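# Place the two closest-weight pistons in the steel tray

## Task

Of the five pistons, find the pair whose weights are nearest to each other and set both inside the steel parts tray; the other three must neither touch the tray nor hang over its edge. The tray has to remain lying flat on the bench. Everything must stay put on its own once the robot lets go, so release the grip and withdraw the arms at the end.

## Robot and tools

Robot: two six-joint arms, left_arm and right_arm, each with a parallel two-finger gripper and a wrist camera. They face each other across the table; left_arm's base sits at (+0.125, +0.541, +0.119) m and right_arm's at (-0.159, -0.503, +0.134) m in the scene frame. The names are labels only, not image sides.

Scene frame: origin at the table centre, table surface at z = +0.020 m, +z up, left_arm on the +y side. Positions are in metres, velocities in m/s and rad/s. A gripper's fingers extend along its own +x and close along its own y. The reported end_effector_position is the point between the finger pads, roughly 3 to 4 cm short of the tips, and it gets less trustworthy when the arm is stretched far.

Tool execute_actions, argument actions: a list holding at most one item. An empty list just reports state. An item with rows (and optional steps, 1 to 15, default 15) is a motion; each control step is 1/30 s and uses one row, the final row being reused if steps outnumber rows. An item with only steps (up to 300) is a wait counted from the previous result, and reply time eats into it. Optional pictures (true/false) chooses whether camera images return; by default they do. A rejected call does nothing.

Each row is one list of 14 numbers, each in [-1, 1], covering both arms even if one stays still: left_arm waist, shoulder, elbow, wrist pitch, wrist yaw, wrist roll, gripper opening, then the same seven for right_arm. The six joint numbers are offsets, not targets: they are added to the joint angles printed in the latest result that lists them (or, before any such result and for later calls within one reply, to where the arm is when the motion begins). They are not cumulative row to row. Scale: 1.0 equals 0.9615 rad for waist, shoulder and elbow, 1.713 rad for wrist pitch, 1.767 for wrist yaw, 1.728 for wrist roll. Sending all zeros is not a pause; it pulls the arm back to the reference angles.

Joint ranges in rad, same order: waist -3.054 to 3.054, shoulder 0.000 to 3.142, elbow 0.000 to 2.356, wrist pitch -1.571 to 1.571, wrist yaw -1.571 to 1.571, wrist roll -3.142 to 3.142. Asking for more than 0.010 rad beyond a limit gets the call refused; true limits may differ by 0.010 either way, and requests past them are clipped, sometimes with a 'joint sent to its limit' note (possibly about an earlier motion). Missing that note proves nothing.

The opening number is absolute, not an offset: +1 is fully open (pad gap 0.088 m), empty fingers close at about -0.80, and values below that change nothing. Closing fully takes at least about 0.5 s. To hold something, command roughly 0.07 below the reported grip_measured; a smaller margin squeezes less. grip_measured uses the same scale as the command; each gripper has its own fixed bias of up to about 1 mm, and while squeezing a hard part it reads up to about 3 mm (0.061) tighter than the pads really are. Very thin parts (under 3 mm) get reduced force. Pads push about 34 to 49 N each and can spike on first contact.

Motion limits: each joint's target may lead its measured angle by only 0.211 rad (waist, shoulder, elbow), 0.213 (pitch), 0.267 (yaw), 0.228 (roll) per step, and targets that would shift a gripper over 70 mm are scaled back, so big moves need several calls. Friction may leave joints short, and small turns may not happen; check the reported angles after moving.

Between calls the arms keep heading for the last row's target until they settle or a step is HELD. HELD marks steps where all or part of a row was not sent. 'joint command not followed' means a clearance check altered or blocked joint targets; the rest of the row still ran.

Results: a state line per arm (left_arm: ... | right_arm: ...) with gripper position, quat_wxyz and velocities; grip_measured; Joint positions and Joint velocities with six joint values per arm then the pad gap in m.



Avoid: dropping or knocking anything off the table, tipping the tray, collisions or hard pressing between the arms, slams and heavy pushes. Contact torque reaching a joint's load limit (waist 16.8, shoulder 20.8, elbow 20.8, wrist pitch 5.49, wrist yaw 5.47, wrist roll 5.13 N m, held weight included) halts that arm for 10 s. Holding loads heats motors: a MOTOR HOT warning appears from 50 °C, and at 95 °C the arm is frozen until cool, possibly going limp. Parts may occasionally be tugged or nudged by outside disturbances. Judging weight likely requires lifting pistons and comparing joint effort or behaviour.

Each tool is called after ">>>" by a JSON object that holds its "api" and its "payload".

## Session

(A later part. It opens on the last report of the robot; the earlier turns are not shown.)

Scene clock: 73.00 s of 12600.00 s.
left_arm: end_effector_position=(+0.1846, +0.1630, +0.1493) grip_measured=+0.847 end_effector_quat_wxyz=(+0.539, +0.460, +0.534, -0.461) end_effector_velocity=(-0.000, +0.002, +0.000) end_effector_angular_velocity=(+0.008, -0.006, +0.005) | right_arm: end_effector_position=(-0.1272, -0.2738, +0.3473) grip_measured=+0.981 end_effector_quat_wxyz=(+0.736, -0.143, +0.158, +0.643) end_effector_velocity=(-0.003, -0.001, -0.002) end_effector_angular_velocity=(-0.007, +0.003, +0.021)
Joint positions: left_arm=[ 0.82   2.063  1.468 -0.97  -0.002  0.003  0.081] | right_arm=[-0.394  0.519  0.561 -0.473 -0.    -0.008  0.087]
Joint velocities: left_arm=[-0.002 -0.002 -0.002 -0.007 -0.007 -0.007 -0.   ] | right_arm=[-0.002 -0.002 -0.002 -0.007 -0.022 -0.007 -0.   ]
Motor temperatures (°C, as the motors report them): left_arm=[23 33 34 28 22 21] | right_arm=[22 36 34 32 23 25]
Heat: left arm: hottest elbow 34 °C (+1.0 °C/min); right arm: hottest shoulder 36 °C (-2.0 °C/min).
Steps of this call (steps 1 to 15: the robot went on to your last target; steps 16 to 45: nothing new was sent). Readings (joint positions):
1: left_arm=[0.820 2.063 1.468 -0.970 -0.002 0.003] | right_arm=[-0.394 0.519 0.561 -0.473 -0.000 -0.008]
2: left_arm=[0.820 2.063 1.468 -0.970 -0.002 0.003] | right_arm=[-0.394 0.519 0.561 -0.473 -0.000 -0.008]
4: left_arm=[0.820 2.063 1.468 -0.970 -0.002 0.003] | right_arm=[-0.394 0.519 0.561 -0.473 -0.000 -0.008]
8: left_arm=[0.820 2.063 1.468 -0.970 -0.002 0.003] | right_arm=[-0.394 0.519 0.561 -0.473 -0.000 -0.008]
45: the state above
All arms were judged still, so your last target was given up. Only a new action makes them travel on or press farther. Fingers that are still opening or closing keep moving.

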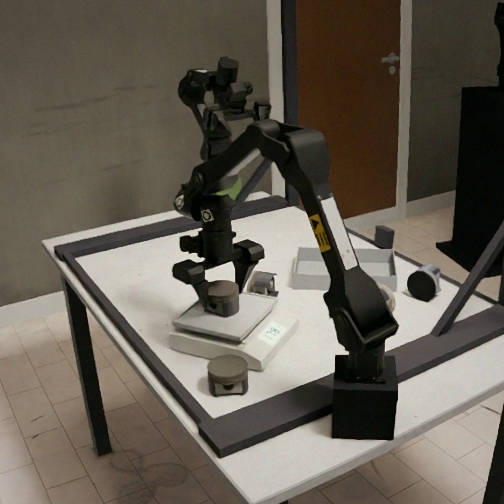

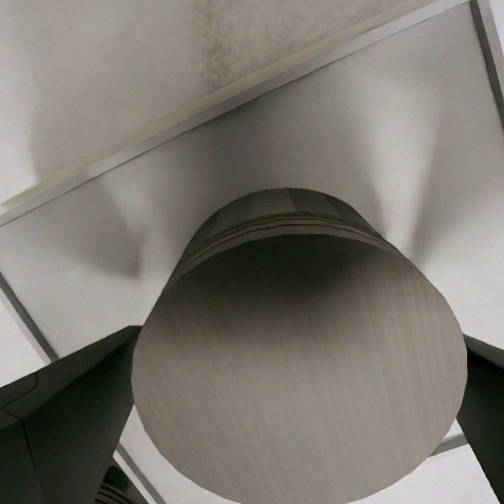

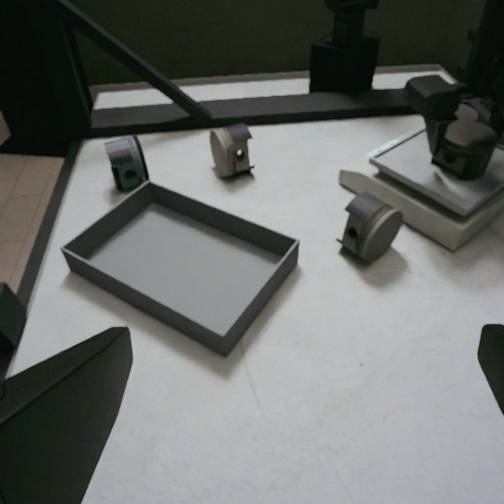

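>>> {"api": "execute_actions", "payload": {"actions": [{"rows":[[0,0,0,0,0,0,0.7,0,0,0,0,0,0,1],[0,0,0,0,0,0,0.65,0,0,0,0,0,0,1],[0,0,0,0,0,0,0.6,0,0,0,0,0,0,1],[0,0,0,0,0,0,0.55,0,0,0,0,0,0,1],[0,0,0,0,0,0,0.5,0,0,0,0,0,0,1]],"steps":10}], "pictures": false}}

>>> {"api": "execute_actions", "payload": {"actions": [{"rows":[[0,-0.03,0,-0.015,0,0,0.5,0,0,0,0,0,0,1],[0,-0.06,0,-0.03,0,0,0.5,0,0,0,0,0,0,1],[0,-0.09,0,-0.05,0,0,0.5,0,0,0,0,0,0,1],[0,-0.11,0,-0.06,0,0,0.5,0,0,0,0,0,0,1],[0,-0.12,0,-0.065,0,0,0.5,0,0,0,0,0,0,1],[0,-0.12,0,-0.065,0,0,0.5,0,0,0,0,0,0,1],[-0.04,-0.12,0,-0.065,0,0,0.5,0,0,0,0,0,0,1],[-0.1,-0.12,0,-0.065,0,0,0.5,0,0,0,0,0,0,1],[-0.17,-0.12,0,-0.065,0,0,0.5,0,0,0,0,0,0,1],[-0.25,-0.12,0,-0.065,0,0,0.5,0,0,0,0,0,0,1],[-0.33,-0.12,0,-0.065,0,0,0.5,0,0,0,0,0,0,1],[-0.41,-0.12,0,-0.065,0,0,0.5,0,0,0,0,0,0,1],[-0.49,-0.12,0,-0.065,0,0,0.5,0,0,0,0,0,0,1],[-0.57,-0.12,0,-0.065,0,0,0.5,0,0,0,0,0,0,1],[-0.629,-0.12,0,-0.065,0,0,0.5,0,0,0,0,0,0,1]],"steps":15}], "pictures": false}}

>>> {"api": "execute_actions", "payload": {"actions": [{"steps":18}], "pictures": false}}

>>> {"api": "execute_actions", "payload": {"actions": [{"rows":[[0,0.04,0.02,0.015,0,0,0.5,0,0,0,0,0,0,1],[0,0.09,0.04,0.03,0,0,0.5,0,0,0,0,0,0,1],[0,0.14,0.06,0.05,0,0,0.5,0,0,0,0,0,0,1],[0,0.19,0.08,0.07,0,0,0.5,0,0,0,0,0,0,1],[0,0.23,0.095,0.085,0,0,0.5,0,0,0,0,0,0,1],[0,0.265,0.1,0.1,0,0,0.5,0,0,0,0,0,0,1],[0,0.29,0.1,0.112,0,0,0.5,0,0,0,0,0,0,1],[0,0.31,0.1,0.122,0,0,0.5,0,0,0,0,0,0,1]],"steps":15}], "pictures": false}}

>>> {"api": "execute_actions", "payload": {"actions": [{"steps":8}], "pictures": false}}

Scene clock: 86.30 s of 12600.00 s.
left_arm: end_effector_position=(+0.1846, +0.1631, +0.1493) grip_measured=+0.598 end_effector_quat_wxyz=(+0.539, +0.460, +0.534, -0.461) end_effector_velocity=(-0.000, +0.002, +0.002) end_effector_angular_velocity=(+0.004, -0.007, +0.005) | right_arm: end_effector_position=(-0.1272, -0.2738, +0.3473) grip_measured=+0.981 end_effector_quat_wxyz=(+0.736, -0.143, +0.158, +0.643) end_effector_velocity=(-0.001, -0.000, +0.002) end_effector_angular_velocity=(+0.012, -0.005, +0.007)
Joint positions: left_arm=[ 0.82   2.063  1.468 -0.971 -0.002  0.003  0.068] | right_arm=[-0.394  0.519  0.561 -0.473 -0.    -0.008  0.087]
Joint velocities: left_arm=[-0.002 -0.007 -0.002 -0.007 -0.007 -0.007 -0.   ] | right_arm=[-0.002 -0.007 -0.002  0.007 -0.007 -0.007  0.   ]
Motor temperatures (°C, as the motors report them): left_arm=[23 35 34 28 22 21] | right_arm=[22 36 34 32 23 25]
Heat: left arm: hottest shoulder 35 °C (+2.0 °C/min); right arm: hottest shoulder 36 °C (-2.0 °C/min).
Steps of this call (steps 1 to 90: nothing new was sent; then 9.97 s passed at rest; steps 91 to 100: all 10 steps of this action). Readings (joint positions):
91: left_arm=[0.820 2.063 1.468 -0.970 -0.002 0.003] | right_arm=[-0.394 0.519 0.561 -0.473 -0.000 -0.008]
92: left_arm=[0.820 2.063 1.468 -0.970 -0.002 0.003] | right_arm=[-0.394 0.519 0.561 -0.473 -0.000 -0.008]
94: left_arm=[0.820 2.063 1.468 -0.970 -0.002 0.003] | right_arm=[-0.394 0.519 0.561 -0.473 -0.000 -0.008]
98: left_arm=[0.820 2.063 1.468 -0.971 -0.002 0.003] | right_arm=[-0.394 0.519 0.561 -0.473 -0.000 -0.008]
100: the state above

Scene clock: 86.80 s of 12600.00 s.
left_arm: end_effector_position=(+0.0572, +0.1823, +0.1867) grip_measured=+0.598 end_effector_quat_wxyz=(+0.453, +0.545, +0.446, -0.546) end_effector_velocity=(-0.633, +0.129, +0.002) end_effector_angular_velocity=(+0.035, +0.016, -1.739) | right_arm: end_effector_position=(-0.1272, -0.2738, +0.3473) grip_measured=+0.981 end_effector_quat_wxyz=(+0.736, -0.143, +0.158, +0.643) end_effector_velocity=(-0.002, -0.001, -0.002) end_effector_angular_velocity=(-0.009, -0.010, +0.022)
Joint positions: left_arm=[ 0.475  1.956  1.467 -1.076 -0.006  0.003  0.068] | right_arm=[-0.394  0.519  0.561 -0.473 -0.    -0.008  0.087]
Joint velocities: left_arm=[-1.761 -0.007 -0.002 -0.037  0.022 -0.022 -0.   ] | right_arm=[-0.007 -0.002 -0.002 -0.007 -0.022 -0.022 -0.   ]
Motor temperatures (°C, as the motors report them): left_arm=[23 35 34 28 22 21] | right_arm=[22 36 34 32 23 25]
Heat: left arm: hottest shoulder 35 °C (+2.0 °C/min); right arm: hottest shoulder 36 °C (-2.0 °C/min).
Steps of this call (steps 1 to 15: all 15 steps of this action). Readings (joint positions):
1: left_arm=[0.820 2.061 1.468 -0.972 -0.002 0.003] | right_arm=[-0.394 0.519 0.561 -0.473 -0.000 -0.008]
2: left_arm=[0.820 2.056 1.468 -0.980 -0.002 0.003] | right_arm=[-0.394 0.519 0.561 -0.473 -0.000 -0.008]
4: left_arm=[0.820 2.035 1.467 -1.029 -0.002 0.003] | right_arm=[-0.394 0.519 0.561 -0.473 -0.000 -0.008]
8: left_arm=[0.809 1.974 1.467 -1.066 -0.008 0.003] | right_arm=[-0.394 0.519 0.561 -0.473 -0.000 -0.008]
15: the state above

Scene clock: 87.40 s of 12600.00 s.
left_arm: end_effector_position=(-0.0323, +0.2130, +0.1867) grip_measured=+0.598 end_effector_quat_wxyz=(+0.376, +0.599, +0.375, -0.599) end_effector_velocity=(-0.003, +0.004, -0.001) end_effector_angular_velocity=(+0.020, +0.015, +0.034) | right_arm: end_effector_position=(-0.1272, -0.2738, +0.3473) grip_measured=+0.981 end_effector_quat_wxyz=(+0.736, -0.143, +0.158, +0.643) end_effector_velocity=(+0.001, -0.003, -0.005) end_effector_angular_velocity=(-0.021, +0.007, -0.012)
Joint positions: left_arm=[ 0.217  1.956  1.467 -1.081 -0.002  0.003  0.068] | right_arm=[-0.394  0.519  0.561 -0.473 -0.    -0.008  0.087]
Joint velocities: left_arm=[-0.002  0.002 -0.002 -0.007  0.022 -0.037 -0.   ] | right_arm=[-0.002 -0.002 -0.002 -0.022  0.007  0.007  0.   ]
Motor temperatures (°C, as the motors report them): left_arm=[23 35 34 28 22 21] | right_arm=[22 36 34 32 23 25]
Heat: left arm: hottest shoulder 35 °C (+2.0 °C/min); right arm: hottest shoulder 36 °C (-2.0 °C/min).
Steps of this call (steps 1 to 18: the robot went on to your last target). Readings (joint positions):
1: left_arm=[0.416 1.956 1.467 -1.076 -0.006 0.003] | right_arm=[-0.394 0.519 0.561 -0.473 -0.000 -0.008]
2: left_arm=[0.357 1.956 1.467 -1.076 -0.005 0.003] | right_arm=[-0.394 0.519 0.561 -0.473 -0.000 -0.008]
4: left_arm=[0.256 1.956 1.467 -1.076 0.005 0.003] | right_arm=[-0.394 0.519 0.561 -0.473 -0.000 -0.008]
8: left_arm=[0.194 1.956 1.467 -1.081 0.008 0.003] | right_arm=[-0.394 0.519 0.561 -0.473 -0.000 -0.008]
18: the state above

Scene clock: 87.90 s of 12600.00 s.
left_arm: end_effector_position=(-0.0528, +0.1704, +0.0966) grip_measured=+0.598 end_effector_quat_wxyz=(+0.375, +0.602, +0.376, -0.597) end_effector_velocity=(-0.012, -0.031, +0.016) end_effector_angular_velocity=(-0.117, +0.032, +0.005) | right_arm: end_effector_position=(-0.1272, -0.2738, +0.3473) grip_measured=+0.981 end_effector_quat_wxyz=(+0.736, -0.143, +0.158, +0.643) end_effector_velocity=(-0.000, +0.000, -0.001) end_effector_angular_velocity=(+0.002, -0.004, +0.007)
Joint positions: left_arm=[ 0.217  2.254  1.553 -0.876 -0.002  0.003  0.068] | right_arm=[-0.394  0.519  0.561 -0.473 -0.    -0.008  0.087]
Joint velocities: left_arm=[-0.002 -0.002  0.066  0.051 -0.022 -0.007  0.   ] | right_arm=[-0.002 -0.002 -0.007  0.007 -0.007 -0.007 -0.   ]
Motor temperatures (°C, as the motors report them): left_arm=[23 35 34 28 22 21] | right_arm=[22 36 34 32 23 25]
Heat: left arm: hottest shoulder 35 °C (+2.0 °C/min); right arm: hottest shoulder 36 °C (-2.0 °C/min).
Steps of this call (steps 1 to 15: all 15 steps of this action). Readings (joint positions):
1: left_arm=[0.217 1.959 1.467 -1.080 -0.002 0.003] | right_arm=[-0.394 0.519 0.561 -0.473 -0.000 -0.008]
2: left_arm=[0.217 1.970 1.472 -1.074 -0.002 0.003] | right_arm=[-0.394 0.519 0.561 -0.473 -0.000 -0.008]
4: left_arm=[0.217 2.021 1.501 -1.024 -0.002 0.003] | right_arm=[-0.394 0.519 0.561 -0.473 -0.000 -0.008]
8: left_arm=[0.217 2.172 1.552 -0.915 -0.002 0.003] | right_arm=[-0.394 0.519 0.561 -0.473 -0.000 -0.008]
15: the state above

Scene clock: 88.17 s of 12600.00 s.
left_arm: end_effector_position=(-0.0540, +0.1680, +0.0978) grip_measured=+0.598 end_effector_quat_wxyz=(+0.376, +0.599, +0.374, -0.600) end_effector_velocity=(+0.001, +0.002, +0.000) end_effector_angular_velocity=(+0.003, -0.010, +0.005) | right_arm: end_effector_position=(-0.1272, -0.2738, +0.3473) grip_measured=+0.981 end_effector_quat_wxyz=(+0.736, -0.143, +0.158, +0.643) end_effector_velocity=(-0.001, -0.001, -0.002) end_effector_angular_velocity=(-0.008, -0.003, +0.007)
Joint positions: left_arm=[ 0.217  2.254  1.558 -0.872 -0.002  0.003  0.068] | right_arm=[-0.394  0.519  0.561 -0.473 -0.    -0.008  0.087]
Joint velocities: left_arm=[-0.002 -0.002 -0.002 -0.007 -0.007 -0.007  0.   ] | right_arm=[-0.002 -0.002 -0.002 -0.007 -0.007 -0.007 -0.   ]
Motor temperatures (°C, as the motors report them): left_arm=[23 35 34 28 22 21] | right_arm=[22 36 34 32 23 25]
Heat: left arm: hottest shoulder 35 °C (+2.0 °C/min); right arm: hottest shoulder 36 °C (-2.0 °C/min).
Steps of this call (steps 1 to 8: the robot went on to your last target). Readings (joint positions):
1: left_arm=[0.217 2.254 1.556 -0.875 -0.002 0.003] | right_arm=[-0.394 0.519 0.561 -0.473 -0.000 -0.008]
2: left_arm=[0.217 2.254 1.558 -0.872 -0.002 0.003] | right_arm=[-0.394 0.519 0.561 -0.473 -0.000 -0.008]
4: left_arm=[0.217 2.254 1.558 -0.871 -0.002 0.003] | right_arm=[-0.394 0.519 0.561 -0.473 -0.000 -0.008]
8: the state above

>>> {"api": "execute_actions", "payload": {"actions": [{"rows":[[0,0.01,0,0.003,0,0,0.5,0,0,0,0,0,0,1],[0,0.018,0,0.006,0,0,0.5,0,0,0,0,0,0,1],[0,0.025,0,0.009,0,0,0.5,0,0,0,0,0,0,1],[0,0.031,0,0.012,0,0,0.5,0,0,0,0,0,0,1],[0,0.036,0,0.014,0,0,0.5,0,0,0,0,0,0,1],[0,0.04,0,0.016,0,0,0.5,0,0,0,0,0,0,1]],"steps":15}], "pictures": false}}

>>> {"api": "execute_actions", "payload": {"actions": [{"rows":[[0,0,0,0,0,0,1,0,0,0,0,0,0,1]],"steps":9}], "pictures": false}}

>>> {"api": "execute_actions", "payload": {"actions": [{"rows":[[0,-0.03,0.01,-0.022,0,0,1,0,0,0,0,0,0,1],[0,-0.06,0.02,-0.045,0,0,1,0,0,0,0,0,0,1],[0,-0.09,0.03,-0.067,0,0,1,0,0,0,0,0,0,1],[0,-0.12,0.04,-0.09,0,0,1,0,0,0,0,0,0,1],[0,-0.15,0.05,-0.11,0,0,1,0,0,0,0,0,0,1],[0,-0.17,0.06,-0.13,0,0,1,0,0,0,0,0,0,1],[0,-0.17,0.06,-0.13,0,0,1,0,0,0,0,0,0,1],[0,-0.17,0.08,-0.14,0,0,1,0,0,0,0,0,0,1],[0,-0.17,0.12,-0.16,0,0,1,0,0,0,0,0,0,1],[0.05,-0.14,0.2,-0.19,0,-0.1,1,0,0,0,0,0,0,1],[0.1,-0.09,0.28,-0.21,0,-0.2,1,0,0,0,0,0,0,1],[0.15,-0.04,0.36,-0.23,0,-0.3,1,0,0,0,0,0,0,1],[0.2,0.02,0.45,-0.25,0,-0.4,1,0,0,0,0,0,0,1],[0.25,0.07,0.53,-0.26,0,-0.5,1,0,0,0,0,0,0,1],[0.289,0.132,0.61,-0.27,0,-0.556,1,0,0,0,0,0,0,1]],"steps":15}], "pictures": false}}

>>> {"api": "execute_actions", "payload": {"actions": [{"steps":25}]}}

Scene clock: 101.83 s of 12600.00 s.
left_arm: end_effector_position=(-0.0554, +0.1652, +0.0900) grip_measured=+0.598 end_effector_quat_wxyz=(+0.378, +0.597, +0.373, -0.602) end_effector_velocity=(-0.000, -0.001, +0.000) end_effector_angular_velocity=(-0.010, -0.003, -0.010) | right_arm: end_effector_position=(-0.1272, -0.2738, +0.3473) grip_measured=+0.981 end_effector_quat_wxyz=(+0.736, -0.143, +0.158, +0.643) end_effector_velocity=(+0.002, -0.001, -0.002) end_effector_angular_velocity=(-0.010, -0.022, +0.000)
Joint positions: left_arm=[ 0.217  2.274  1.558 -0.846 -0.001  0.003  0.068] | right_arm=[-0.394  0.519  0.561 -0.473 -0.    -0.008  0.087]
Joint velocities: left_arm=[-0.002 -0.002 -0.002  0.007 -0.007  0.007 -0.   ] | right_arm=[-0.002 -0.002 -0.002 -0.007  0.007 -0.022 -0.   ]
Motor temperatures (°C, as the motors report them): left_arm=[23 37 34 28 22 21] | right_arm=[22 36 35 33 23 25]
Heat: left arm: hottest shoulder 37 °C (+4.1 °C/min); right arm: hottest shoulder 36 °C (-1.0 °C/min).
Steps of this call (steps 1 to 15: the robot went on to your last target; steps 16 to 90: nothing new was sent; then 10.17 s passed at rest; steps 91 to 105: all 15 steps of this action). Readings (joint positions):
91: left_arm=[0.217 2.254 1.558 -0.872 -0.002 0.003] | right_arm=[-0.394 0.519 0.561 -0.473 -0.000 -0.008]
92: left_arm=[0.217 2.254 1.558 -0.871 -0.002 0.003] | right_arm=[-0.394 0.519 0.561 -0.473 -0.000 -0.008]
94: left_arm=[0.217 2.257 1.558 -0.863 -0.002 0.003] | right_arm=[-0.394 0.519 0.561 -0.473 -0.000 -0.008]
98: left_arm=[0.217 2.271 1.558 -0.850 -0.002 0.003] | right_arm=[-0.394 0.519 0.561 -0.473 -0.000 -0.008]
105: the state above

Scene clock: 102.13 s of 12600.00 s.
left_arm: end_effector_position=(-0.0554, +0.1652, +0.0900) grip_measured=+0.970 end_effector_quat_wxyz=(+0.378, +0.597, +0.373, -0.602) end_effector_velocity=(-0.001, +0.003, +0.000) end_effector_angular_velocity=(+0.010, +0.003, +0.005) | right_arm: end_effector_position=(-0.1272, -0.2738, +0.3473) grip_measured=+0.981 end_effector_quat_wxyz=(+0.736, -0.143, +0.158, +0.643) end_effector_velocity=(-0.003, -0.002, -0.003) end_effector_angular_velocity=(-0.018, -0.008, +0.027)
Joint positions: left_arm=[ 0.217  2.274  1.558 -0.846 -0.001  0.003  0.087] | right_arm=[-0.394  0.519  0.561 -0.473 -0.    -0.008  0.087]
Joint velocities: left_arm=[-0.002 -0.002 -0.002 -0.007  0.007 -0.007  0.009] | right_arm=[-0.002 -0.002  0.002 -0.022 -0.022 -0.022 -0.   ]
Motor temperatures (°C, as the motors report them): left_arm=[23 37 34 28 22 21] | right_arm=[22 35 35 33 23 25]
Heat: left arm: hottest shoulder 37 °C (+4.0 °C/min); right arm: hottest shoulder 35 °C (-2.0 °C/min).
Steps of this call (steps 1 to 9: all 9 steps of this action). Readings (joint positions):
1: left_arm=[0.217 2.274 1.558 -0.846 -0.001 0.003] | right_arm=[-0.394 0.519 0.561 -0.473 -0.000 -0.008]
2: left_arm=[0.217 2.274 1.558 -0.846 -0.001 0.003] | right_arm=[-0.394 0.519 0.561 -0.473 -0.000 -0.008]
4: left_arm=[0.217 2.274 1.558 -0.846 -0.001 0.003] | right_arm=[-0.394 0.519 0.561 -0.473 -0.000 -0.008]
8: left_arm=[0.217 2.274 1.558 -0.846 -0.001 0.003] | right_arm=[-0.394 0.519 0.561 -0.473 -0.000 -0.008]
9: the state above

Scene clock: 102.63 s of 12600.00 s.
left_arm: end_effector_position=(-0.0125, +0.1192, +0.1975) grip_measured=+0.985 end_effector_quat_wxyz=(+0.514, +0.477, +0.504, -0.504) end_effector_velocity=(+0.458, -0.358, -0.020) end_effector_angular_velocity=(+0.083, -0.029, +2.785) | right_arm: end_effector_position=(-0.1272, -0.2738, +0.3473) grip_measured=+0.981 end_effector_quat_wxyz=(+0.736, -0.143, +0.158, +0.643) end_effector_velocity=(-0.001, -0.002, -0.005) end_effector_angular_velocity=(-0.022, -0.001, +0.007)
Joint positions: left_arm=[ 0.351  2.236  1.939 -1.233  0.005 -0.352  0.087] | right_arm=[-0.394  0.519  0.561 -0.473 -0.    -0.008  0.087]
Joint velocities: left_arm=[ 1.209  0.999  1.57  -0.652 -0.066 -1.575 -0.   ] | right_arm=[-0.002 -0.002 -0.002 -0.022 -0.007 -0.007 -0.   ]
Motor temperatures (°C, as the motors report them): left_arm=[23 37 34 28 22 21] | right_arm=[22 35 35 33 23 25]
Heat: left arm: hottest shoulder 37 °C (+4.0 °C/min); right arm: hottest shoulder 35 °C (-2.0 °C/min).
Steps of this call (steps 1 to 15: all 15 steps of this action). Readings (joint positions):
1: left_arm=[0.217 2.273 1.558 -0.850 -0.001 0.003] | right_arm=[-0.394 0.519 0.561 -0.473 -0.000 -0.008]
2: left_arm=[0.217 2.268 1.561 -0.868 -0.001 0.003] | right_arm=[-0.394 0.519 0.561 -0.473 -0.000 -0.008]
4: left_arm=[0.217 2.243 1.564 -0.931 -0.001 0.003] | right_arm=[-0.394 0.519 0.561 -0.473 -0.000 -0.008]
8: left_arm=[0.217 2.155 1.597 -1.040 -0.001 0.003] | right_arm=[-0.394 0.519 0.561 -0.473 -0.000 -0.008]
15: the state above

Scene clock: 103.47 s of 12600.00 s.
left_arm: end_effector_position=(+0.0448, +0.0800, +0.1836) grip_measured=+0.985 end_effector_quat_wxyz=(+0.655, +0.266, +0.651, -0.278) end_effector_velocity=(+0.003, +0.004, +0.004) end_effector_angular_velocity=(+0.011, -0.009, +0.025) | right_arm: end_effector_position=(-0.1272, -0.2738, +0.3473) grip_measured=+0.981 end_effector_quat_wxyz=(+0.736, -0.143, +0.158, +0.643) end_effector_velocity=(+0.002, +0.000, +0.001) end_effector_angular_velocity=(+0.008, +0.003, -0.012)
Joint positions: left_arm=[ 0.492  2.385  2.137 -1.306 -0.003 -0.955  0.087] | right_arm=[-0.394  0.519  0.561 -0.473 -0.    -0.008  0.087]
Joint velocities: left_arm=[ 0.002 -0.007  0.002 -0.022 -0.007 -0.022 -0.   ] | right_arm=[-0.002 -0.002 -0.002  0.007  0.007  0.007  0.   ]
Motor temperatures (°C, as the motors report them): left_arm=[23 37 35 28 22 21] | right_arm=[22 35 35 33 23 25]
Heat: left arm: hottest shoulder 37 °C (+4.0 °C/min); right arm: hottest shoulder 35 °C (-2.0 °C/min).
Steps of this call (steps 1 to 25: the robot went on to your last target). Readings (joint positions):
1: left_arm=[0.392 2.272 1.997 -1.259 0.003 -0.415] | right_arm=[-0.394 0.519 0.561 -0.473 -0.000 -0.008]
2: left_arm=[0.431 2.307 2.047 -1.269 0.001 -0.486] | right_arm=[-0.394 0.519 0.561 -0.473 -0.000 -0.008]
4: left_arm=[0.492 2.355 2.099 -1.284 -0.005 -0.627] | right_arm=[-0.394 0.519 0.561 -0.473 -0.000 -0.008]
8: left_arm=[0.521 2.384 2.121 -1.303 -0.006 -0.872] | right_arm=[-0.394 0.519 0.561 -0.473 -0.000 -0.008]
25: the state above

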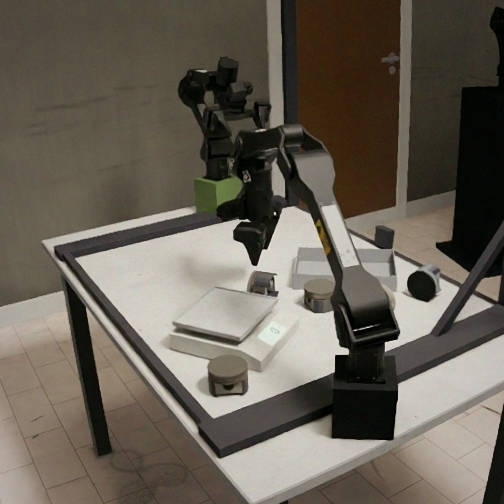

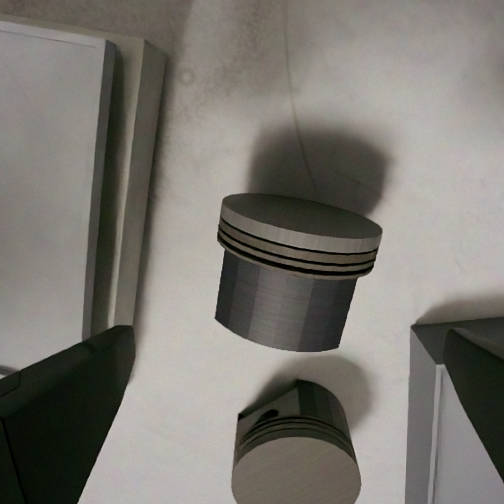

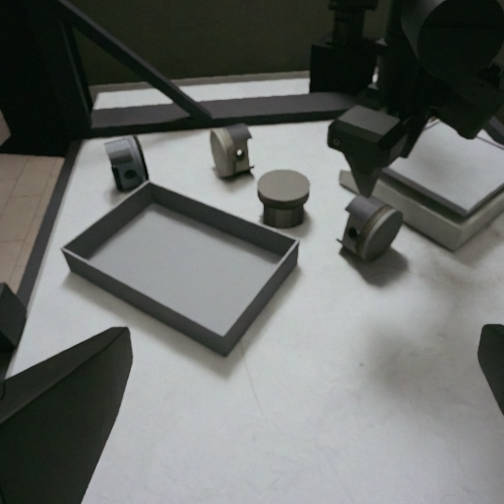

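>>> {"api": "execute_actions", "payload": {"actions": [{"rows":[[-0.01,0.02,-0.015,0.015,0,0.04,1,0,0,0,0,0,0,1],[-0.02,0.035,-0.03,0.03,0,0.08,1,0,0,0,0,0,0,1],[-0.02,0.05,-0.045,0.045,0,0.11,1,0,0,0,0,0,0,1],[-0.02,0.065,-0.06,0.058,0,0.11,1,0,0,0,0,0,0,1],[-0.02,0.075,-0.072,0.067,0,0.11,1,0,0,0,0,0,0,1],[-0.02,0.08,-0.08,0.073,0,0.11,1,0,0,0,0,0,0,1]],"steps":15}]}}

Scene clock: 109.70 s of 12600.00 s.
left_arm: end_effector_position=(+0.0349, +0.0760, +0.1356) grip_measured=+0.985 end_effector_quat_wxyz=(+0.622, +0.337, +0.620, -0.338) end_effector_velocity=(+0.000, -0.011, +0.001) end_effector_angular_velocity=(-0.052, +0.003, -0.005) | right_arm: end_effector_position=(-0.1272, -0.2738, +0.3473) grip_measured=+0.981 end_effector_quat_wxyz=(+0.736, -0.143, +0.158, +0.643) end_effector_velocity=(+0.000, -0.002, -0.005) end_effector_angular_velocity=(-0.021, +0.007, -0.007)
Joint positions: left_arm=[ 0.473  2.452  2.066 -1.183 -0.003 -0.768  0.087] | right_arm=[-0.394  0.519  0.561 -0.473 -0.    -0.008  0.087]
Joint velocities: left_arm=[ 0.002 -0.002 -0.002  0.051 -0.007  0.007 -0.   ] | right_arm=[ 0.002 -0.002 -0.002 -0.022  0.007  0.007 -0.   ]
Motor temperatures (°C, as the motors report them): left_arm=[23 37 35 28 22 21] | right_arm=[22 35 35 33 23 25]
Heat: left arm: hottest shoulder 37 °C (+3.1 °C/min); right arm: hottest shoulder 35 °C (-2.1 °C/min).
Steps of this call (steps 1 to 15: the robot went on to your last target; steps 16 to 90: nothing new was sent; then 2.73 s passed at rest; steps 91 to 105: all 15 steps of this action). Readings (joint positions):
91: left_arm=[0.491 2.385 2.137 -1.305 -0.003 -0.942] | right_arm=[-0.394 0.519 0.561 -0.473 -0.000 -0.008]
92: left_arm=[0.491 2.386 2.134 -1.293 -0.003 -0.908] | right_arm=[-0.394 0.519 0.561 -0.473 -0.000 -0.008]
94: left_arm=[0.486 2.393 2.121 -1.250 -0.003 -0.831] | right_arm=[-0.394 0.519 0.561 -0.473 -0.000 -0.008]
98: left_arm=[0.474 2.427 2.085 -1.198 -0.003 -0.780] | right_arm=[-0.394 0.519 0.561 -0.473 -0.000 -0.008]
105: the state above

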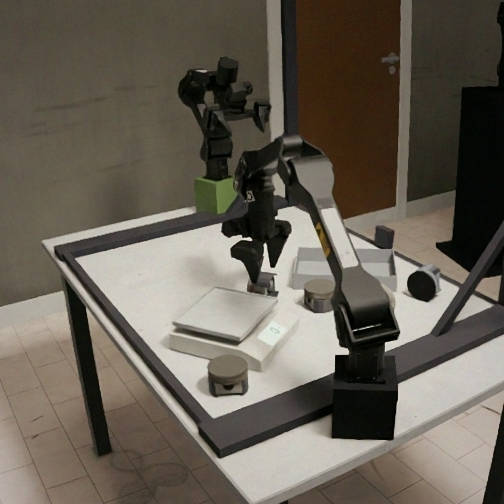

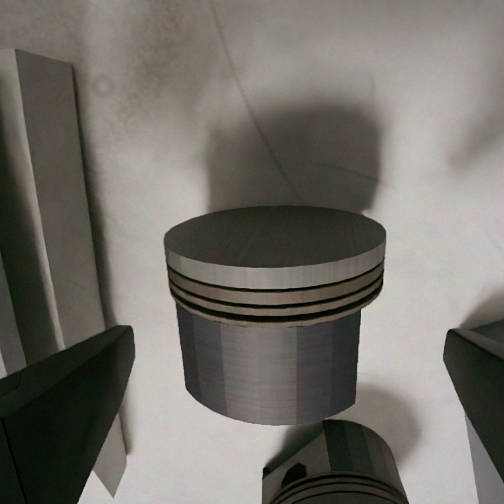

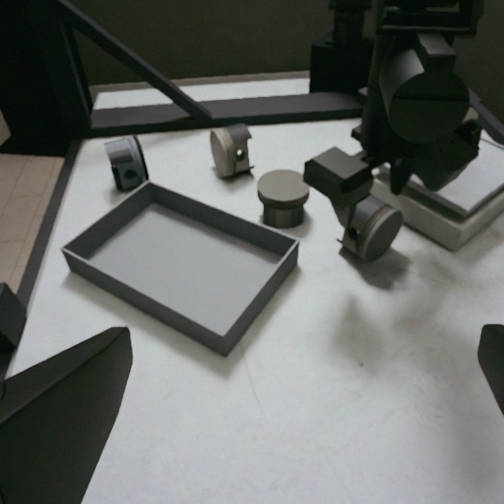

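>>> {"api": "execute_actions", "payload": {"actions": [{"rows":[[0.015,0.01,-0.01,0.01,0,0,0.92,0,0,0,0,0,0,1],[0.015,0.02,-0.025,0.022,0,0,0.92,0,0,0,0,0,0,1],[0.015,0.032,-0.04,0.036,0,0,0.92,0,0,0,0,0,0,1],[0.015,0.044,-0.055,0.05,0,0,0.92,0,0,0,0,0,0,1],[0.015,0.055,-0.07,0.063,0,0,0.92,0,0,0,0,0,0,1],[0.015,0.065,-0.082,0.074,0,0,0.92,0,0,0,0,0,0,1],[0.015,0.072,-0.092,0.083,0,0,0.92,0,0,0,0,0,0,1],[0.015,0.076,-0.096,0.088,0,0,0.92,0,0,0,0,0,0,1]],"steps":15}]}}

>>> {"api": "execute_actions", "payload": {"actions": [{"rows":[[0,0,0,0,0,0,0.8,0,0,0,0,0,0,1],[0,0,0,0,0,0,0.7,0,0,0,0,0,0,1],[0,0,0,0,0,0,0.65,0,0,0,0,0,0,1],[0,0,0,0,0,0,0.6,0,0,0,0,0,0,1],[0,0,0,0,0,0,0.55,0,0,0,0,0,0,1],[0,0,0,0,0,0,0.5,0,0,0,0,0,0,1]],"steps":13}]}}

Scene clock: 119.50 s of 12600.00 s.
left_arm: end_effector_position=(+0.0408, +0.0737, +0.0862) grip_measured=+0.923 end_effector_quat_wxyz=(+0.624, +0.334, +0.623, -0.333) end_effector_velocity=(-0.007, -0.013, +0.001) end_effector_angular_velocity=(-0.064, +0.019, +0.029) | right_arm: end_effector_position=(-0.1272, -0.2738, +0.3473) grip_measured=+0.981 end_effector_quat_wxyz=(+0.736, -0.143, +0.158, +0.643) end_effector_velocity=(+0.001, -0.002, +0.001) end_effector_angular_velocity=(-0.001, -0.023, +0.000)
Joint positions: left_arm=[ 0.486  2.514  1.98  -1.038 -0.003 -0.768  0.084] | right_arm=[-0.394  0.519  0.561 -0.473 -0.    -0.008  0.087]
Joint velocities: left_arm=[-0.007 -0.002 -0.002  0.066  0.007 -0.037 -0.   ] | right_arm=[-0.002 -0.007  0.002 -0.007  0.007 -0.022 -0.   ]
Motor temperatures (°C, as the motors report them): left_arm=[23 38 35 28 22 21] | right_arm=[22 35 35 33 23 25]
Heat: left arm: hottest shoulder 38 °C (+4.0 °C/min); right arm: hottest shoulder 35 °C (-1.0 °C/min).
Steps of this call (steps 1 to 15: the robot went on to your last target; steps 16 to 90: nothing new was sent; then 6.30 s passed at rest; steps 91 to 105: all 15 steps of this action). Readings (joint positions):
91: left_arm=[0.473 2.452 2.066 -1.181 -0.003 -0.768] | right_arm=[-0.394 0.519 0.561 -0.473 -0.000 -0.008]
92: left_arm=[0.474 2.452 2.064 -1.172 -0.003 -0.768] | right_arm=[-0.394 0.519 0.561 -0.473 -0.000 -0.008]
94: left_arm=[0.478 2.453 2.050 -1.138 -0.003 -0.768] | right_arm=[-0.394 0.519 0.561 -0.473 -0.000 -0.008]
98: left_arm=[0.485 2.478 2.010 -1.066 -0.003 -0.768] | right_arm=[-0.394 0.519 0.561 -0.473 -0.000 -0.008]
105: the state above

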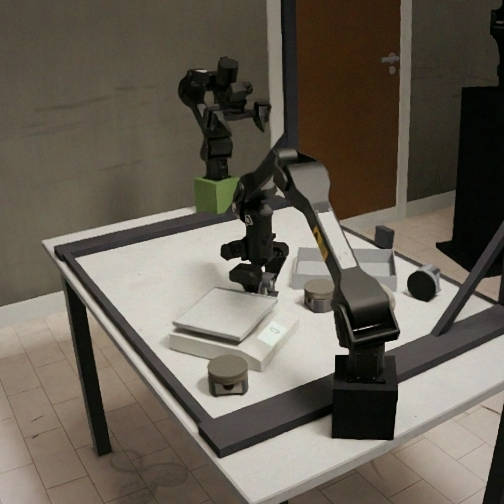

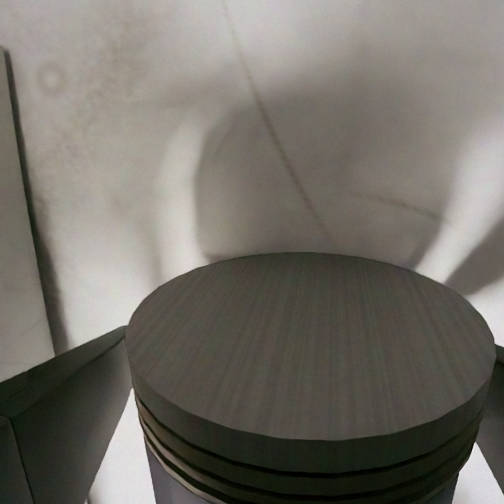

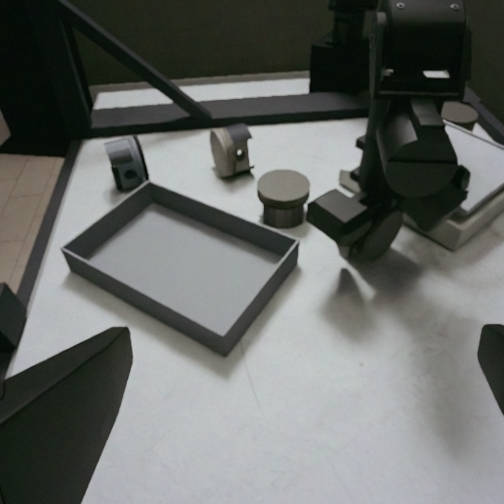

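Scene clock: 119.93 s of 12600.00 s.
left_arm: end_effector_position=(+0.0407, +0.0734, +0.0862) grip_measured=+0.569 end_effector_quat_wxyz=(+0.624, +0.334, +0.623, -0.334) end_effector_velocity=(+0.000, +0.002, +0.001) end_effector_angular_velocity=(+0.006, -0.009, +0.005) | right_arm: end_effector_position=(-0.1272, -0.2738, +0.3473) grip_measured=+0.981 end_effector_quat_wxyz=(+0.736, -0.143, +0.158, +0.643) end_effector_velocity=(+0.002, -0.003, -0.005) end_effector_angular_velocity=(-0.023, -0.007, -0.011)
Joint positions: left_arm=[ 0.486  2.514  1.98  -1.037 -0.002 -0.768  0.067] | right_arm=[-0.394  0.519  0.561 -0.473 -0.    -0.008  0.087]
Joint velocities: left_arm=[-0.002 -0.002 -0.002 -0.007 -0.007 -0.007 -0.   ] | right_arm=[-0.007 -0.002 -0.002 -0.022  0.007 -0.007 -0.   ]
Motor temperatures (°C, as the motors report them): left_arm=[23 39 35 28 22 21] | right_arm=[22 35 35 33 23 25]
Heat: left arm: hottest shoulder 39 °C (+5.1 °C/min); right arm: hottest shoulder 35 °C (-1.0 °C/min).
Steps of this call (steps 1 to 13: all 13 steps of this action). Readings (joint positions):
1: left_arm=[0.486 2.514 1.980 -1.036 -0.003 -0.768] | right_arm=[-0.394 0.519 0.561 -0.473 -0.000 -0.008]
2: left_arm=[0.486 2.514 1.980 -1.036 -0.003 -0.768] | right_arm=[-0.394 0.519 0.561 -0.473 -0.000 -0.008]
4: left_arm=[0.486 2.514 1.980 -1.036 -0.003 -0.768] | right_arm=[-0.394 0.519 0.561 -0.473 -0.000 -0.008]
8: left_arm=[0.486 2.514 1.980 -1.037 -0.002 -0.768] | right_arm=[-0.394 0.519 0.561 -0.473 -0.000 -0.008]
13: the state above

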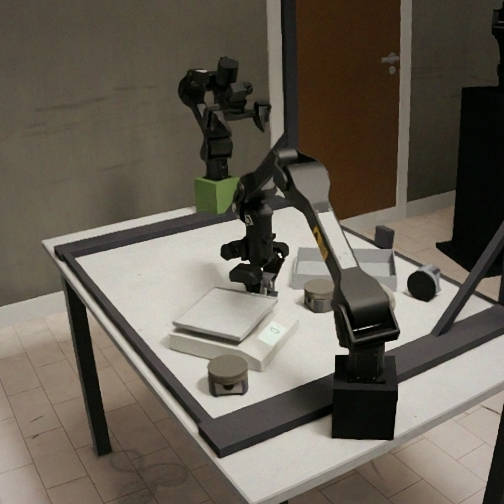

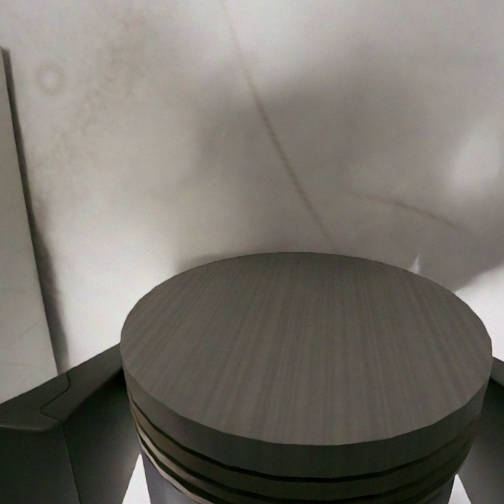

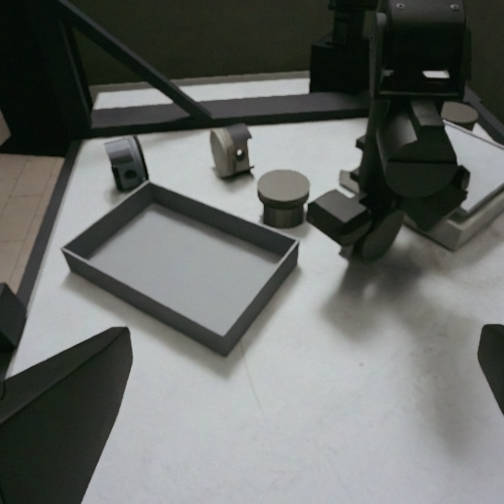

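>>> {"api": "execute_actions", "payload": {"actions": [{"rows":[[0,-0.025,0.02,-0.02,0,0,0.48,0,0,0,0,0,0,1],[0,-0.045,0.045,-0.045,0,0,0.48,0,0,0,0,0,0,1],[0,-0.065,0.07,-0.07,0,0,0.48,0,0,0,0,0,0,1],[0,-0.085,0.095,-0.095,0,0,0.48,0,0,0,0,0,0,1],[0,-0.105,0.12,-0.12,0,0,0.48,0,0,0,0,0,0,1],[0,-0.125,0.145,-0.14,0,0,0.48,0,0,0,0,0,0,1],[0,-0.145,0.165,-0.157,0,0,0.48,0,0,0,0,0,0,1]],"steps":15}], "pictures": false}}

>>> {"api": "execute_actions", "payload": {"actions": [{"rows":[[0,-0.05,-0.04,0.01,0,0,0.48,0,0,0,0,0,0,1],[0.03,-0.1,-0.09,0.02,0,0,0.48,0,0,0,0,0,0,1],[0.06,-0.15,-0.15,0.03,0,0,0.48,0,0,0,0,0,0,1],[0.1,-0.2,-0.21,0.04,0,0,0.48,0,0,0,0,0,0,1],[0.14,-0.24,-0.27,0.05,0,0,0.48,0,0,0,0,0,0,1],[0.18,-0.28,-0.33,0.06,0,0,0.48,0,0,0,0,0,0,1],[0.22,-0.32,-0.39,0.07,0,0,0.48,0,0,0,0,0,0,1],[0.25,-0.36,-0.45,0.08,0,0,0.48,0,0,0,0,0,0,1],[0.28,-0.39,-0.51,0.09,0,0,0.48,0,0,0,0,0,0,1],[0.31,-0.42,-0.57,0.1,0,0,0.48,0,0,0,0,0,0,1],[0.33,-0.44,-0.62,0.11,0,0,0.48,0,0,0,0,0,0,1],[0.347,-0.45,-0.66,0.12,0,0,0.48,0,0,0,0,0,0,1],[0.347,-0.45,-0.69,0.132,0,0,0.48,0,0,0,0,0,0,1]],"steps":15}], "pictures": false}}

>>> {"api": "execute_actions", "payload": {"actions": [{"steps":15}]}}

Scene clock: 130.10 s of 12600.00 s.
left_arm: end_effector_position=(+0.0415, +0.0778, +0.1913) grip_measured=+0.569 end_effector_quat_wxyz=(+0.629, +0.319, +0.618, -0.348) end_effector_velocity=(+0.005, +0.014, +0.002) end_effector_angular_velocity=(+0.056, -0.032, +0.006) | right_arm: end_effector_position=(-0.1272, -0.2738, +0.3473) grip_measured=+0.981 end_effector_quat_wxyz=(+0.736, -0.143, +0.158, +0.643) end_effector_velocity=(+0.001, -0.003, -0.005) end_effector_angular_velocity=(-0.025, -0.020, +0.000)
Joint positions: left_arm=[ 0.486  2.369  2.139 -1.298 -0.002 -0.768  0.067] | right_arm=[-0.394  0.519  0.561 -0.473 -0.    -0.008  0.087]
Joint velocities: left_arm=[-0.002 -0.007 -0.002 -0.066 -0.022 -0.007  0.   ] | right_arm=[-0.002 -0.002 -0.002 -0.022  0.007 -0.022 -0.   ]
Motor temperatures (°C, as the motors report them): left_arm=[23 41 35 27 22 21] | right_arm=[22 35 35 33 23 25]
Heat: left arm: hottest shoulder 41 °C (+7.1 °C/min); right arm: hottest shoulder 35 °C (-1.0 °C/min).
Steps of this call (steps 1 to 15: the robot went on to your last target; steps 16 to 90: nothing new was sent; then 6.67 s passed at rest; steps 91 to 105: all 15 steps of this action). Readings (joint positions):
91: left_arm=[0.486 2.514 1.981 -1.041 -0.002 -0.768] | right_arm=[-0.394 0.519 0.561 -0.473 -0.000 -0.008]
92: left_arm=[0.486 2.513 1.987 -1.059 -0.002 -0.768] | right_arm=[-0.394 0.519 0.561 -0.473 -0.000 -0.008]
94: left_arm=[0.486 2.506 2.010 -1.124 -0.002 -0.768] | right_arm=[-0.394 0.519 0.561 -0.473 -0.000 -0.008]
98: left_arm=[0.486 2.454 2.080 -1.253 -0.002 -0.768] | right_arm=[-0.394 0.519 0.561 -0.473 -0.000 -0.008]
105: the state above

Scene clock: 130.60 s of 12600.00 s.
left_arm: end_effector_position=(+0.1917, +0.1697, +0.2041) grip_measured=+0.569 end_effector_quat_wxyz=(+0.684, +0.205, +0.660, -0.233) end_effector_velocity=(+0.026, +0.125, -0.160) end_effector_angular_velocity=(+0.401, +0.047, +0.109) | right_arm: end_effector_position=(-0.1272, -0.2738, +0.3473) grip_measured=+0.981 end_effector_quat_wxyz=(+0.736, -0.143, +0.158, +0.643) end_effector_velocity=(-0.001, -0.001, -0.001) end_effector_angular_velocity=(-0.003, -0.003, +0.007)
Joint positions: left_arm=[ 0.838  1.95   1.529 -1.097 -0.012 -0.768  0.067] | right_arm=[-0.394  0.519  0.561 -0.473 -0.    -0.008  0.087]
Joint velocities: left_arm=[ 0.115 -0.007 -0.637  0.227 -0.022  0.007 -0.   ] | right_arm=[-0.002 -0.007 -0.002 -0.007 -0.007 -0.007 -0.   ]
Motor temperatures (°C, as the motors report them): left_arm=[23 41 35 27 22 21] | right_arm=[22 35 35 33 23 25]
Heat: left arm: hottest shoulder 41 °C (+7.1 °C/min); right arm: hottest shoulder 35 °C (-1.0 °C/min).
Steps of this call (steps 1 to 15: all 15 steps of this action). Readings (joint positions):
1: left_arm=[0.486 2.364 2.135 -1.295 -0.002 -0.768] | right_arm=[-0.394 0.519 0.561 -0.473 -0.000 -0.008]
2: left_arm=[0.487 2.354 2.114 -1.283 -0.001 -0.768] | right_arm=[-0.394 0.519 0.561 -0.473 -0.000 -0.008]
4: left_arm=[0.501 2.308 2.036 -1.259 0.004 -0.768] | right_arm=[-0.394 0.519 0.561 -0.473 -0.000 -0.008]
8: left_arm=[0.617 2.152 1.841 -1.197 0.005 -0.768] | right_arm=[-0.394 0.519 0.561 -0.473 -0.000 -0.008]
15: the state above

Scene clock: 131.10 s of 12600.00 s.
left_arm: end_effector_position=(+0.1822, +0.1752, +0.1924) grip_measured=+0.569 end_effector_quat_wxyz=(+0.676, +0.216, +0.664, -0.235) end_effector_velocity=(+0.001, -0.002, +0.003) end_effector_angular_velocity=(-0.016, -0.010, -0.010) | right_arm: end_effector_position=(-0.1272, -0.2738, +0.3473) grip_measured=+0.981 end_effector_quat_wxyz=(+0.736, -0.143, +0.158, +0.643) end_effector_velocity=(-0.001, -0.001, -0.001) end_effector_angular_velocity=(-0.001, +0.010, +0.001)
Joint positions: left_arm=[ 0.819  1.95   1.482 -1.071 -0.003 -0.768  0.067] | right_arm=[-0.394  0.519  0.561 -0.473 -0.    -0.008  0.087]
Joint velocities: left_arm=[-0.002 -0.007  0.002  0.007 -0.007  0.007  0.   ] | right_arm=[-0.002 -0.007 -0.002 -0.007 -0.007  0.007 -0.   ]
Motor temperatures (°C, as the motors report them): left_arm=[23 41 35 27 22 21] | right_arm=[22 35 35 33 23 25]
Heat: left arm: hottest shoulder 41 °C (+7.1 °C/min); right arm: hottest shoulder 35 °C (-1.0 °C/min).
Steps of this call (steps 1 to 15: the robot went on to your last target). Readings (joint positions):
1: left_arm=[0.838 1.950 1.511 -1.089 -0.011 -0.768] | right_arm=[-0.394 0.519 0.561 -0.473 -0.000 -0.008]
2: left_arm=[0.835 1.950 1.498 -1.084 -0.007 -0.768] | right_arm=[-0.394 0.519 0.561 -0.473 -0.000 -0.008]
4: left_arm=[0.825 1.950 1.483 -1.082 -0.004 -0.768] | right_arm=[-0.394 0.519 0.561 -0.473 -0.000 -0.008]
8: left_arm=[0.819 1.950 1.482 -1.071 -0.003 -0.768] | right_arm=[-0.394 0.519 0.561 -0.473 -0.000 -0.008]
15: the state above

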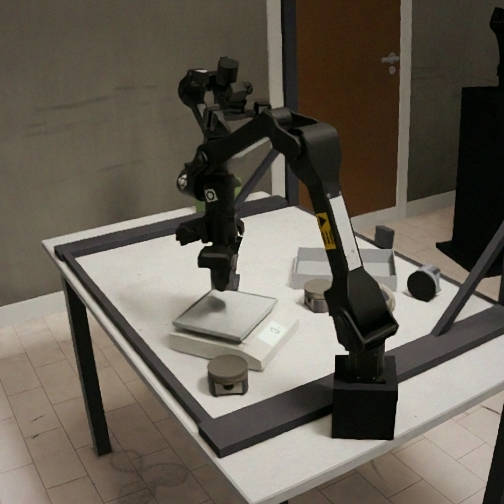

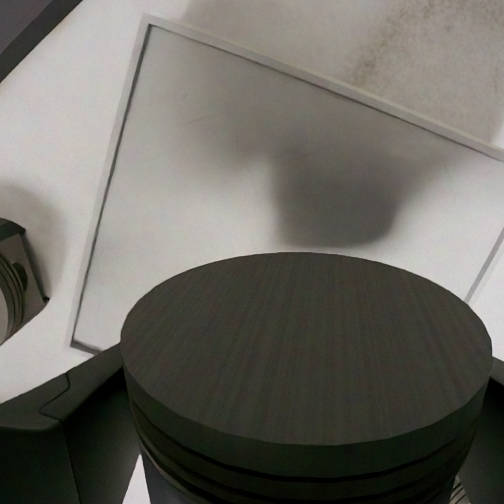

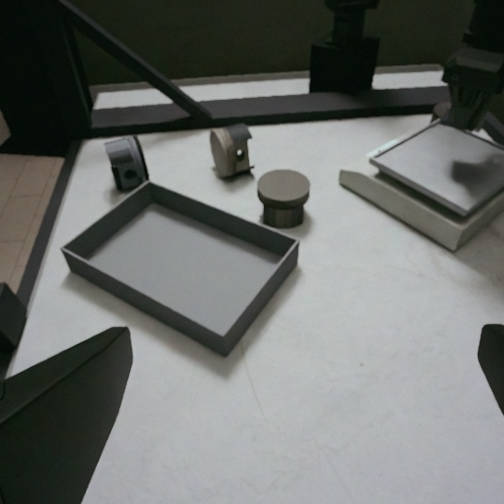

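>>> {"api": "execute_actions", "payload": {"actions": [{"rows":[[0.015,0.02,0,0.007,0,0,0.48,0,0,0,0,0,0,1],[0.03,0.04,0,0.014,0,0,0.48,0,0,0,0,0,0,1],[0.035,0.06,0,0.021,0,0,0.48,0,0,0,0,0,0,1],[0.035,0.078,0,0.028,0,0,0.48,0,0,0,0,0,0,1],[0.035,0.092,0,0.034,0,0,0.48,0,0,0,0,0,0,1],[0.035,0.104,0,0.039,0,0,0.48,0,0,0,0,0,0,1],[0.035,0.114,0,0.043,0,0,0.48,0,0,0,0,0,0,1],[0.035,0.122,0,0.047,0,0,0.48,0,0,0,0,0,0,1]],"steps":15}], "pictures": false}}

>>> {"api": "execute_actions", "payload": {"actions": [{"rows":[[0,0.008,0,0.002,0,0,0.48,0,0,0,0,0,0,1],[0,0.014,0,0.004,0,0,0.48,0,0,0,0,0,0,1],[0,0.019,0,0.006,0,0,0.48,0,0,0,0,0,0,1],[0,0.024,0,0.008,0,0,0.48,0,0,0,0,0,0,1],[0,0.029,0,0.01,0,0,0.48,0,0,0,0,0,0,1],[0,0.034,0,0.012,0,0,0.48,0,0,0,0,0,0,1],[0,0.039,0,0.014,0,0,0.48,0,0,0,0,0,0,1]],"steps":15}]}}

Scene clock: 137.10 s of 12600.00 s.
left_arm: end_effector_position=(+0.1965, +0.1658, +0.1535) grip_measured=+0.569 end_effector_quat_wxyz=(+0.674, +0.215, +0.673, -0.214) end_effector_velocity=(+0.001, -0.002, -0.000) end_effector_angular_velocity=(-0.006, -0.009, +0.005) | right_arm: end_effector_position=(-0.1272, -0.2738, +0.3473) grip_measured=+0.981 end_effector_quat_wxyz=(+0.736, -0.143, +0.158, +0.643) end_effector_velocity=(-0.001, -0.002, -0.007) end_effector_angular_velocity=(-0.027, +0.000, +0.007)
Joint positions: left_arm=[ 0.852  2.06   1.482 -0.993 -0.002 -0.768  0.067] | right_arm=[-0.394  0.519  0.561 -0.473 -0.    -0.008  0.087]
Joint velocities: left_arm=[-0.002  0.002  0.002  0.007 -0.007 -0.007 -0.   ] | right_arm=[-0.002 -0.002 -0.007 -0.022 -0.007 -0.007  0.   ]
Motor temperatures (°C, as the motors report them): left_arm=[23 41 34 27 22 21] | right_arm=[22 35 35 33 23 25]
Heat: left arm: hottest shoulder 41 °C (+7.1 °C/min); right arm: hottest shoulder 35 °C (-1.0 °C/min).
Steps of this call (steps 1 to 15: the robot went on to your last target; steps 16 to 90: nothing new was sent; then 2.50 s passed at rest; steps 91 to 105: all 15 steps of this action). Readings (joint positions):
91: left_arm=[0.819 1.950 1.482 -1.071 -0.003 -0.768] | right_arm=[-0.394 0.519 0.561 -0.473 -0.000 -0.008]
92: left_arm=[0.822 1.953 1.482 -1.068 -0.003 -0.768] | right_arm=[-0.394 0.519 0.561 -0.473 -0.000 -0.008]
94: left_arm=[0.833 1.970 1.482 -1.046 -0.002 -0.768] | right_arm=[-0.394 0.519 0.561 -0.473 -0.000 -0.008]
98: left_arm=[0.851 2.030 1.482 -1.012 -0.002 -0.768] | right_arm=[-0.394 0.519 0.561 -0.473 -0.000 -0.008]
105: the state above

Scene clock: 137.60 s of 12600.00 s.
left_arm: end_effector_position=(+0.1971, +0.1630, +0.1441) grip_measured=+0.569 end_effector_quat_wxyz=(+0.674, +0.216, +0.674, -0.213) end_effector_velocity=(+0.000, +0.001, -0.003) end_effector_angular_velocity=(+0.004, -0.007, +0.005) | right_arm: end_effector_position=(-0.1272, -0.2738, +0.3473) grip_measured=+0.981 end_effector_quat_wxyz=(+0.736, -0.143, +0.158, +0.643) end_effector_velocity=(-0.001, -0.002, -0.005) end_effector_angular_velocity=(-0.022, -0.001, +0.007)
Joint positions: left_arm=[ 0.852  2.086  1.482 -0.971 -0.002 -0.768  0.067] | right_arm=[-0.394  0.519  0.561 -0.473 -0.    -0.008  0.087]
Joint velocities: left_arm=[-0.002  0.002 -0.007  0.007 -0.007 -0.007 -0.   ] | right_arm=[-0.002 -0.002 -0.002 -0.022 -0.007 -0.007 -0.   ]
Motor temperatures (°C, as the motors report them): left_arm=[23 41 34 27 22 21] | right_arm=[22 35 35 33 23 25]
Heat: left arm: hottest shoulder 41 °C (+7.0 °C/min); right arm: hottest shoulder 35 °C (-1.0 °C/min).
Steps of this call (steps 1 to 15: all 15 steps of this action). Readings (joint positions):
1: left_arm=[0.852 2.060 1.482 -0.992 -0.002 -0.768] | right_arm=[-0.394 0.519 0.561 -0.473 -0.000 -0.008]
2: left_arm=[0.852 2.060 1.482 -0.992 -0.002 -0.768] | right_arm=[-0.394 0.519 0.561 -0.473 -0.000 -0.008]
4: left_arm=[0.852 2.063 1.482 -0.989 -0.002 -0.768] | right_arm=[-0.394 0.519 0.561 -0.473 -0.000 -0.008]
8: left_arm=[0.852 2.075 1.482 -0.975 -0.002 -0.768] | right_arm=[-0.394 0.519 0.561 -0.473 -0.000 -0.008]
15: the state above

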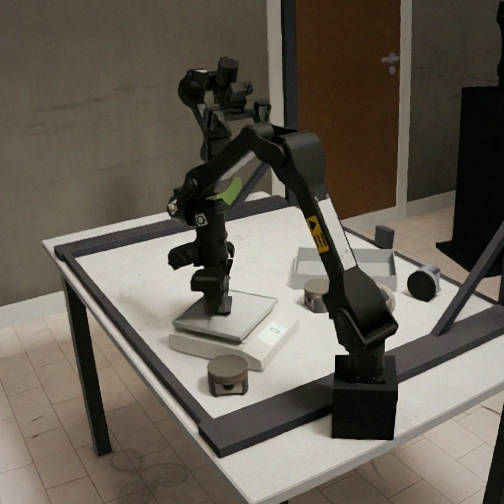

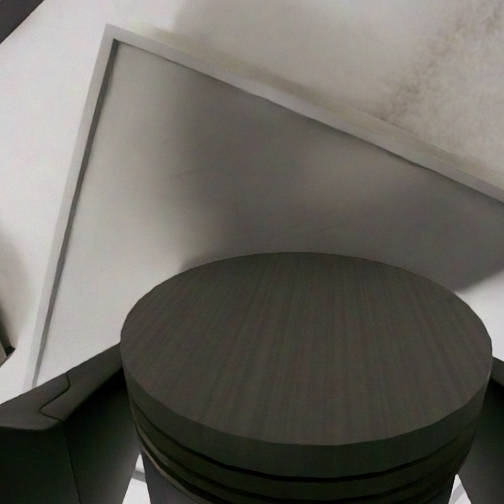

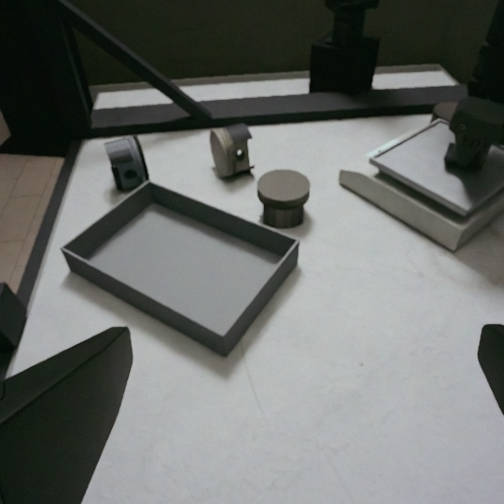

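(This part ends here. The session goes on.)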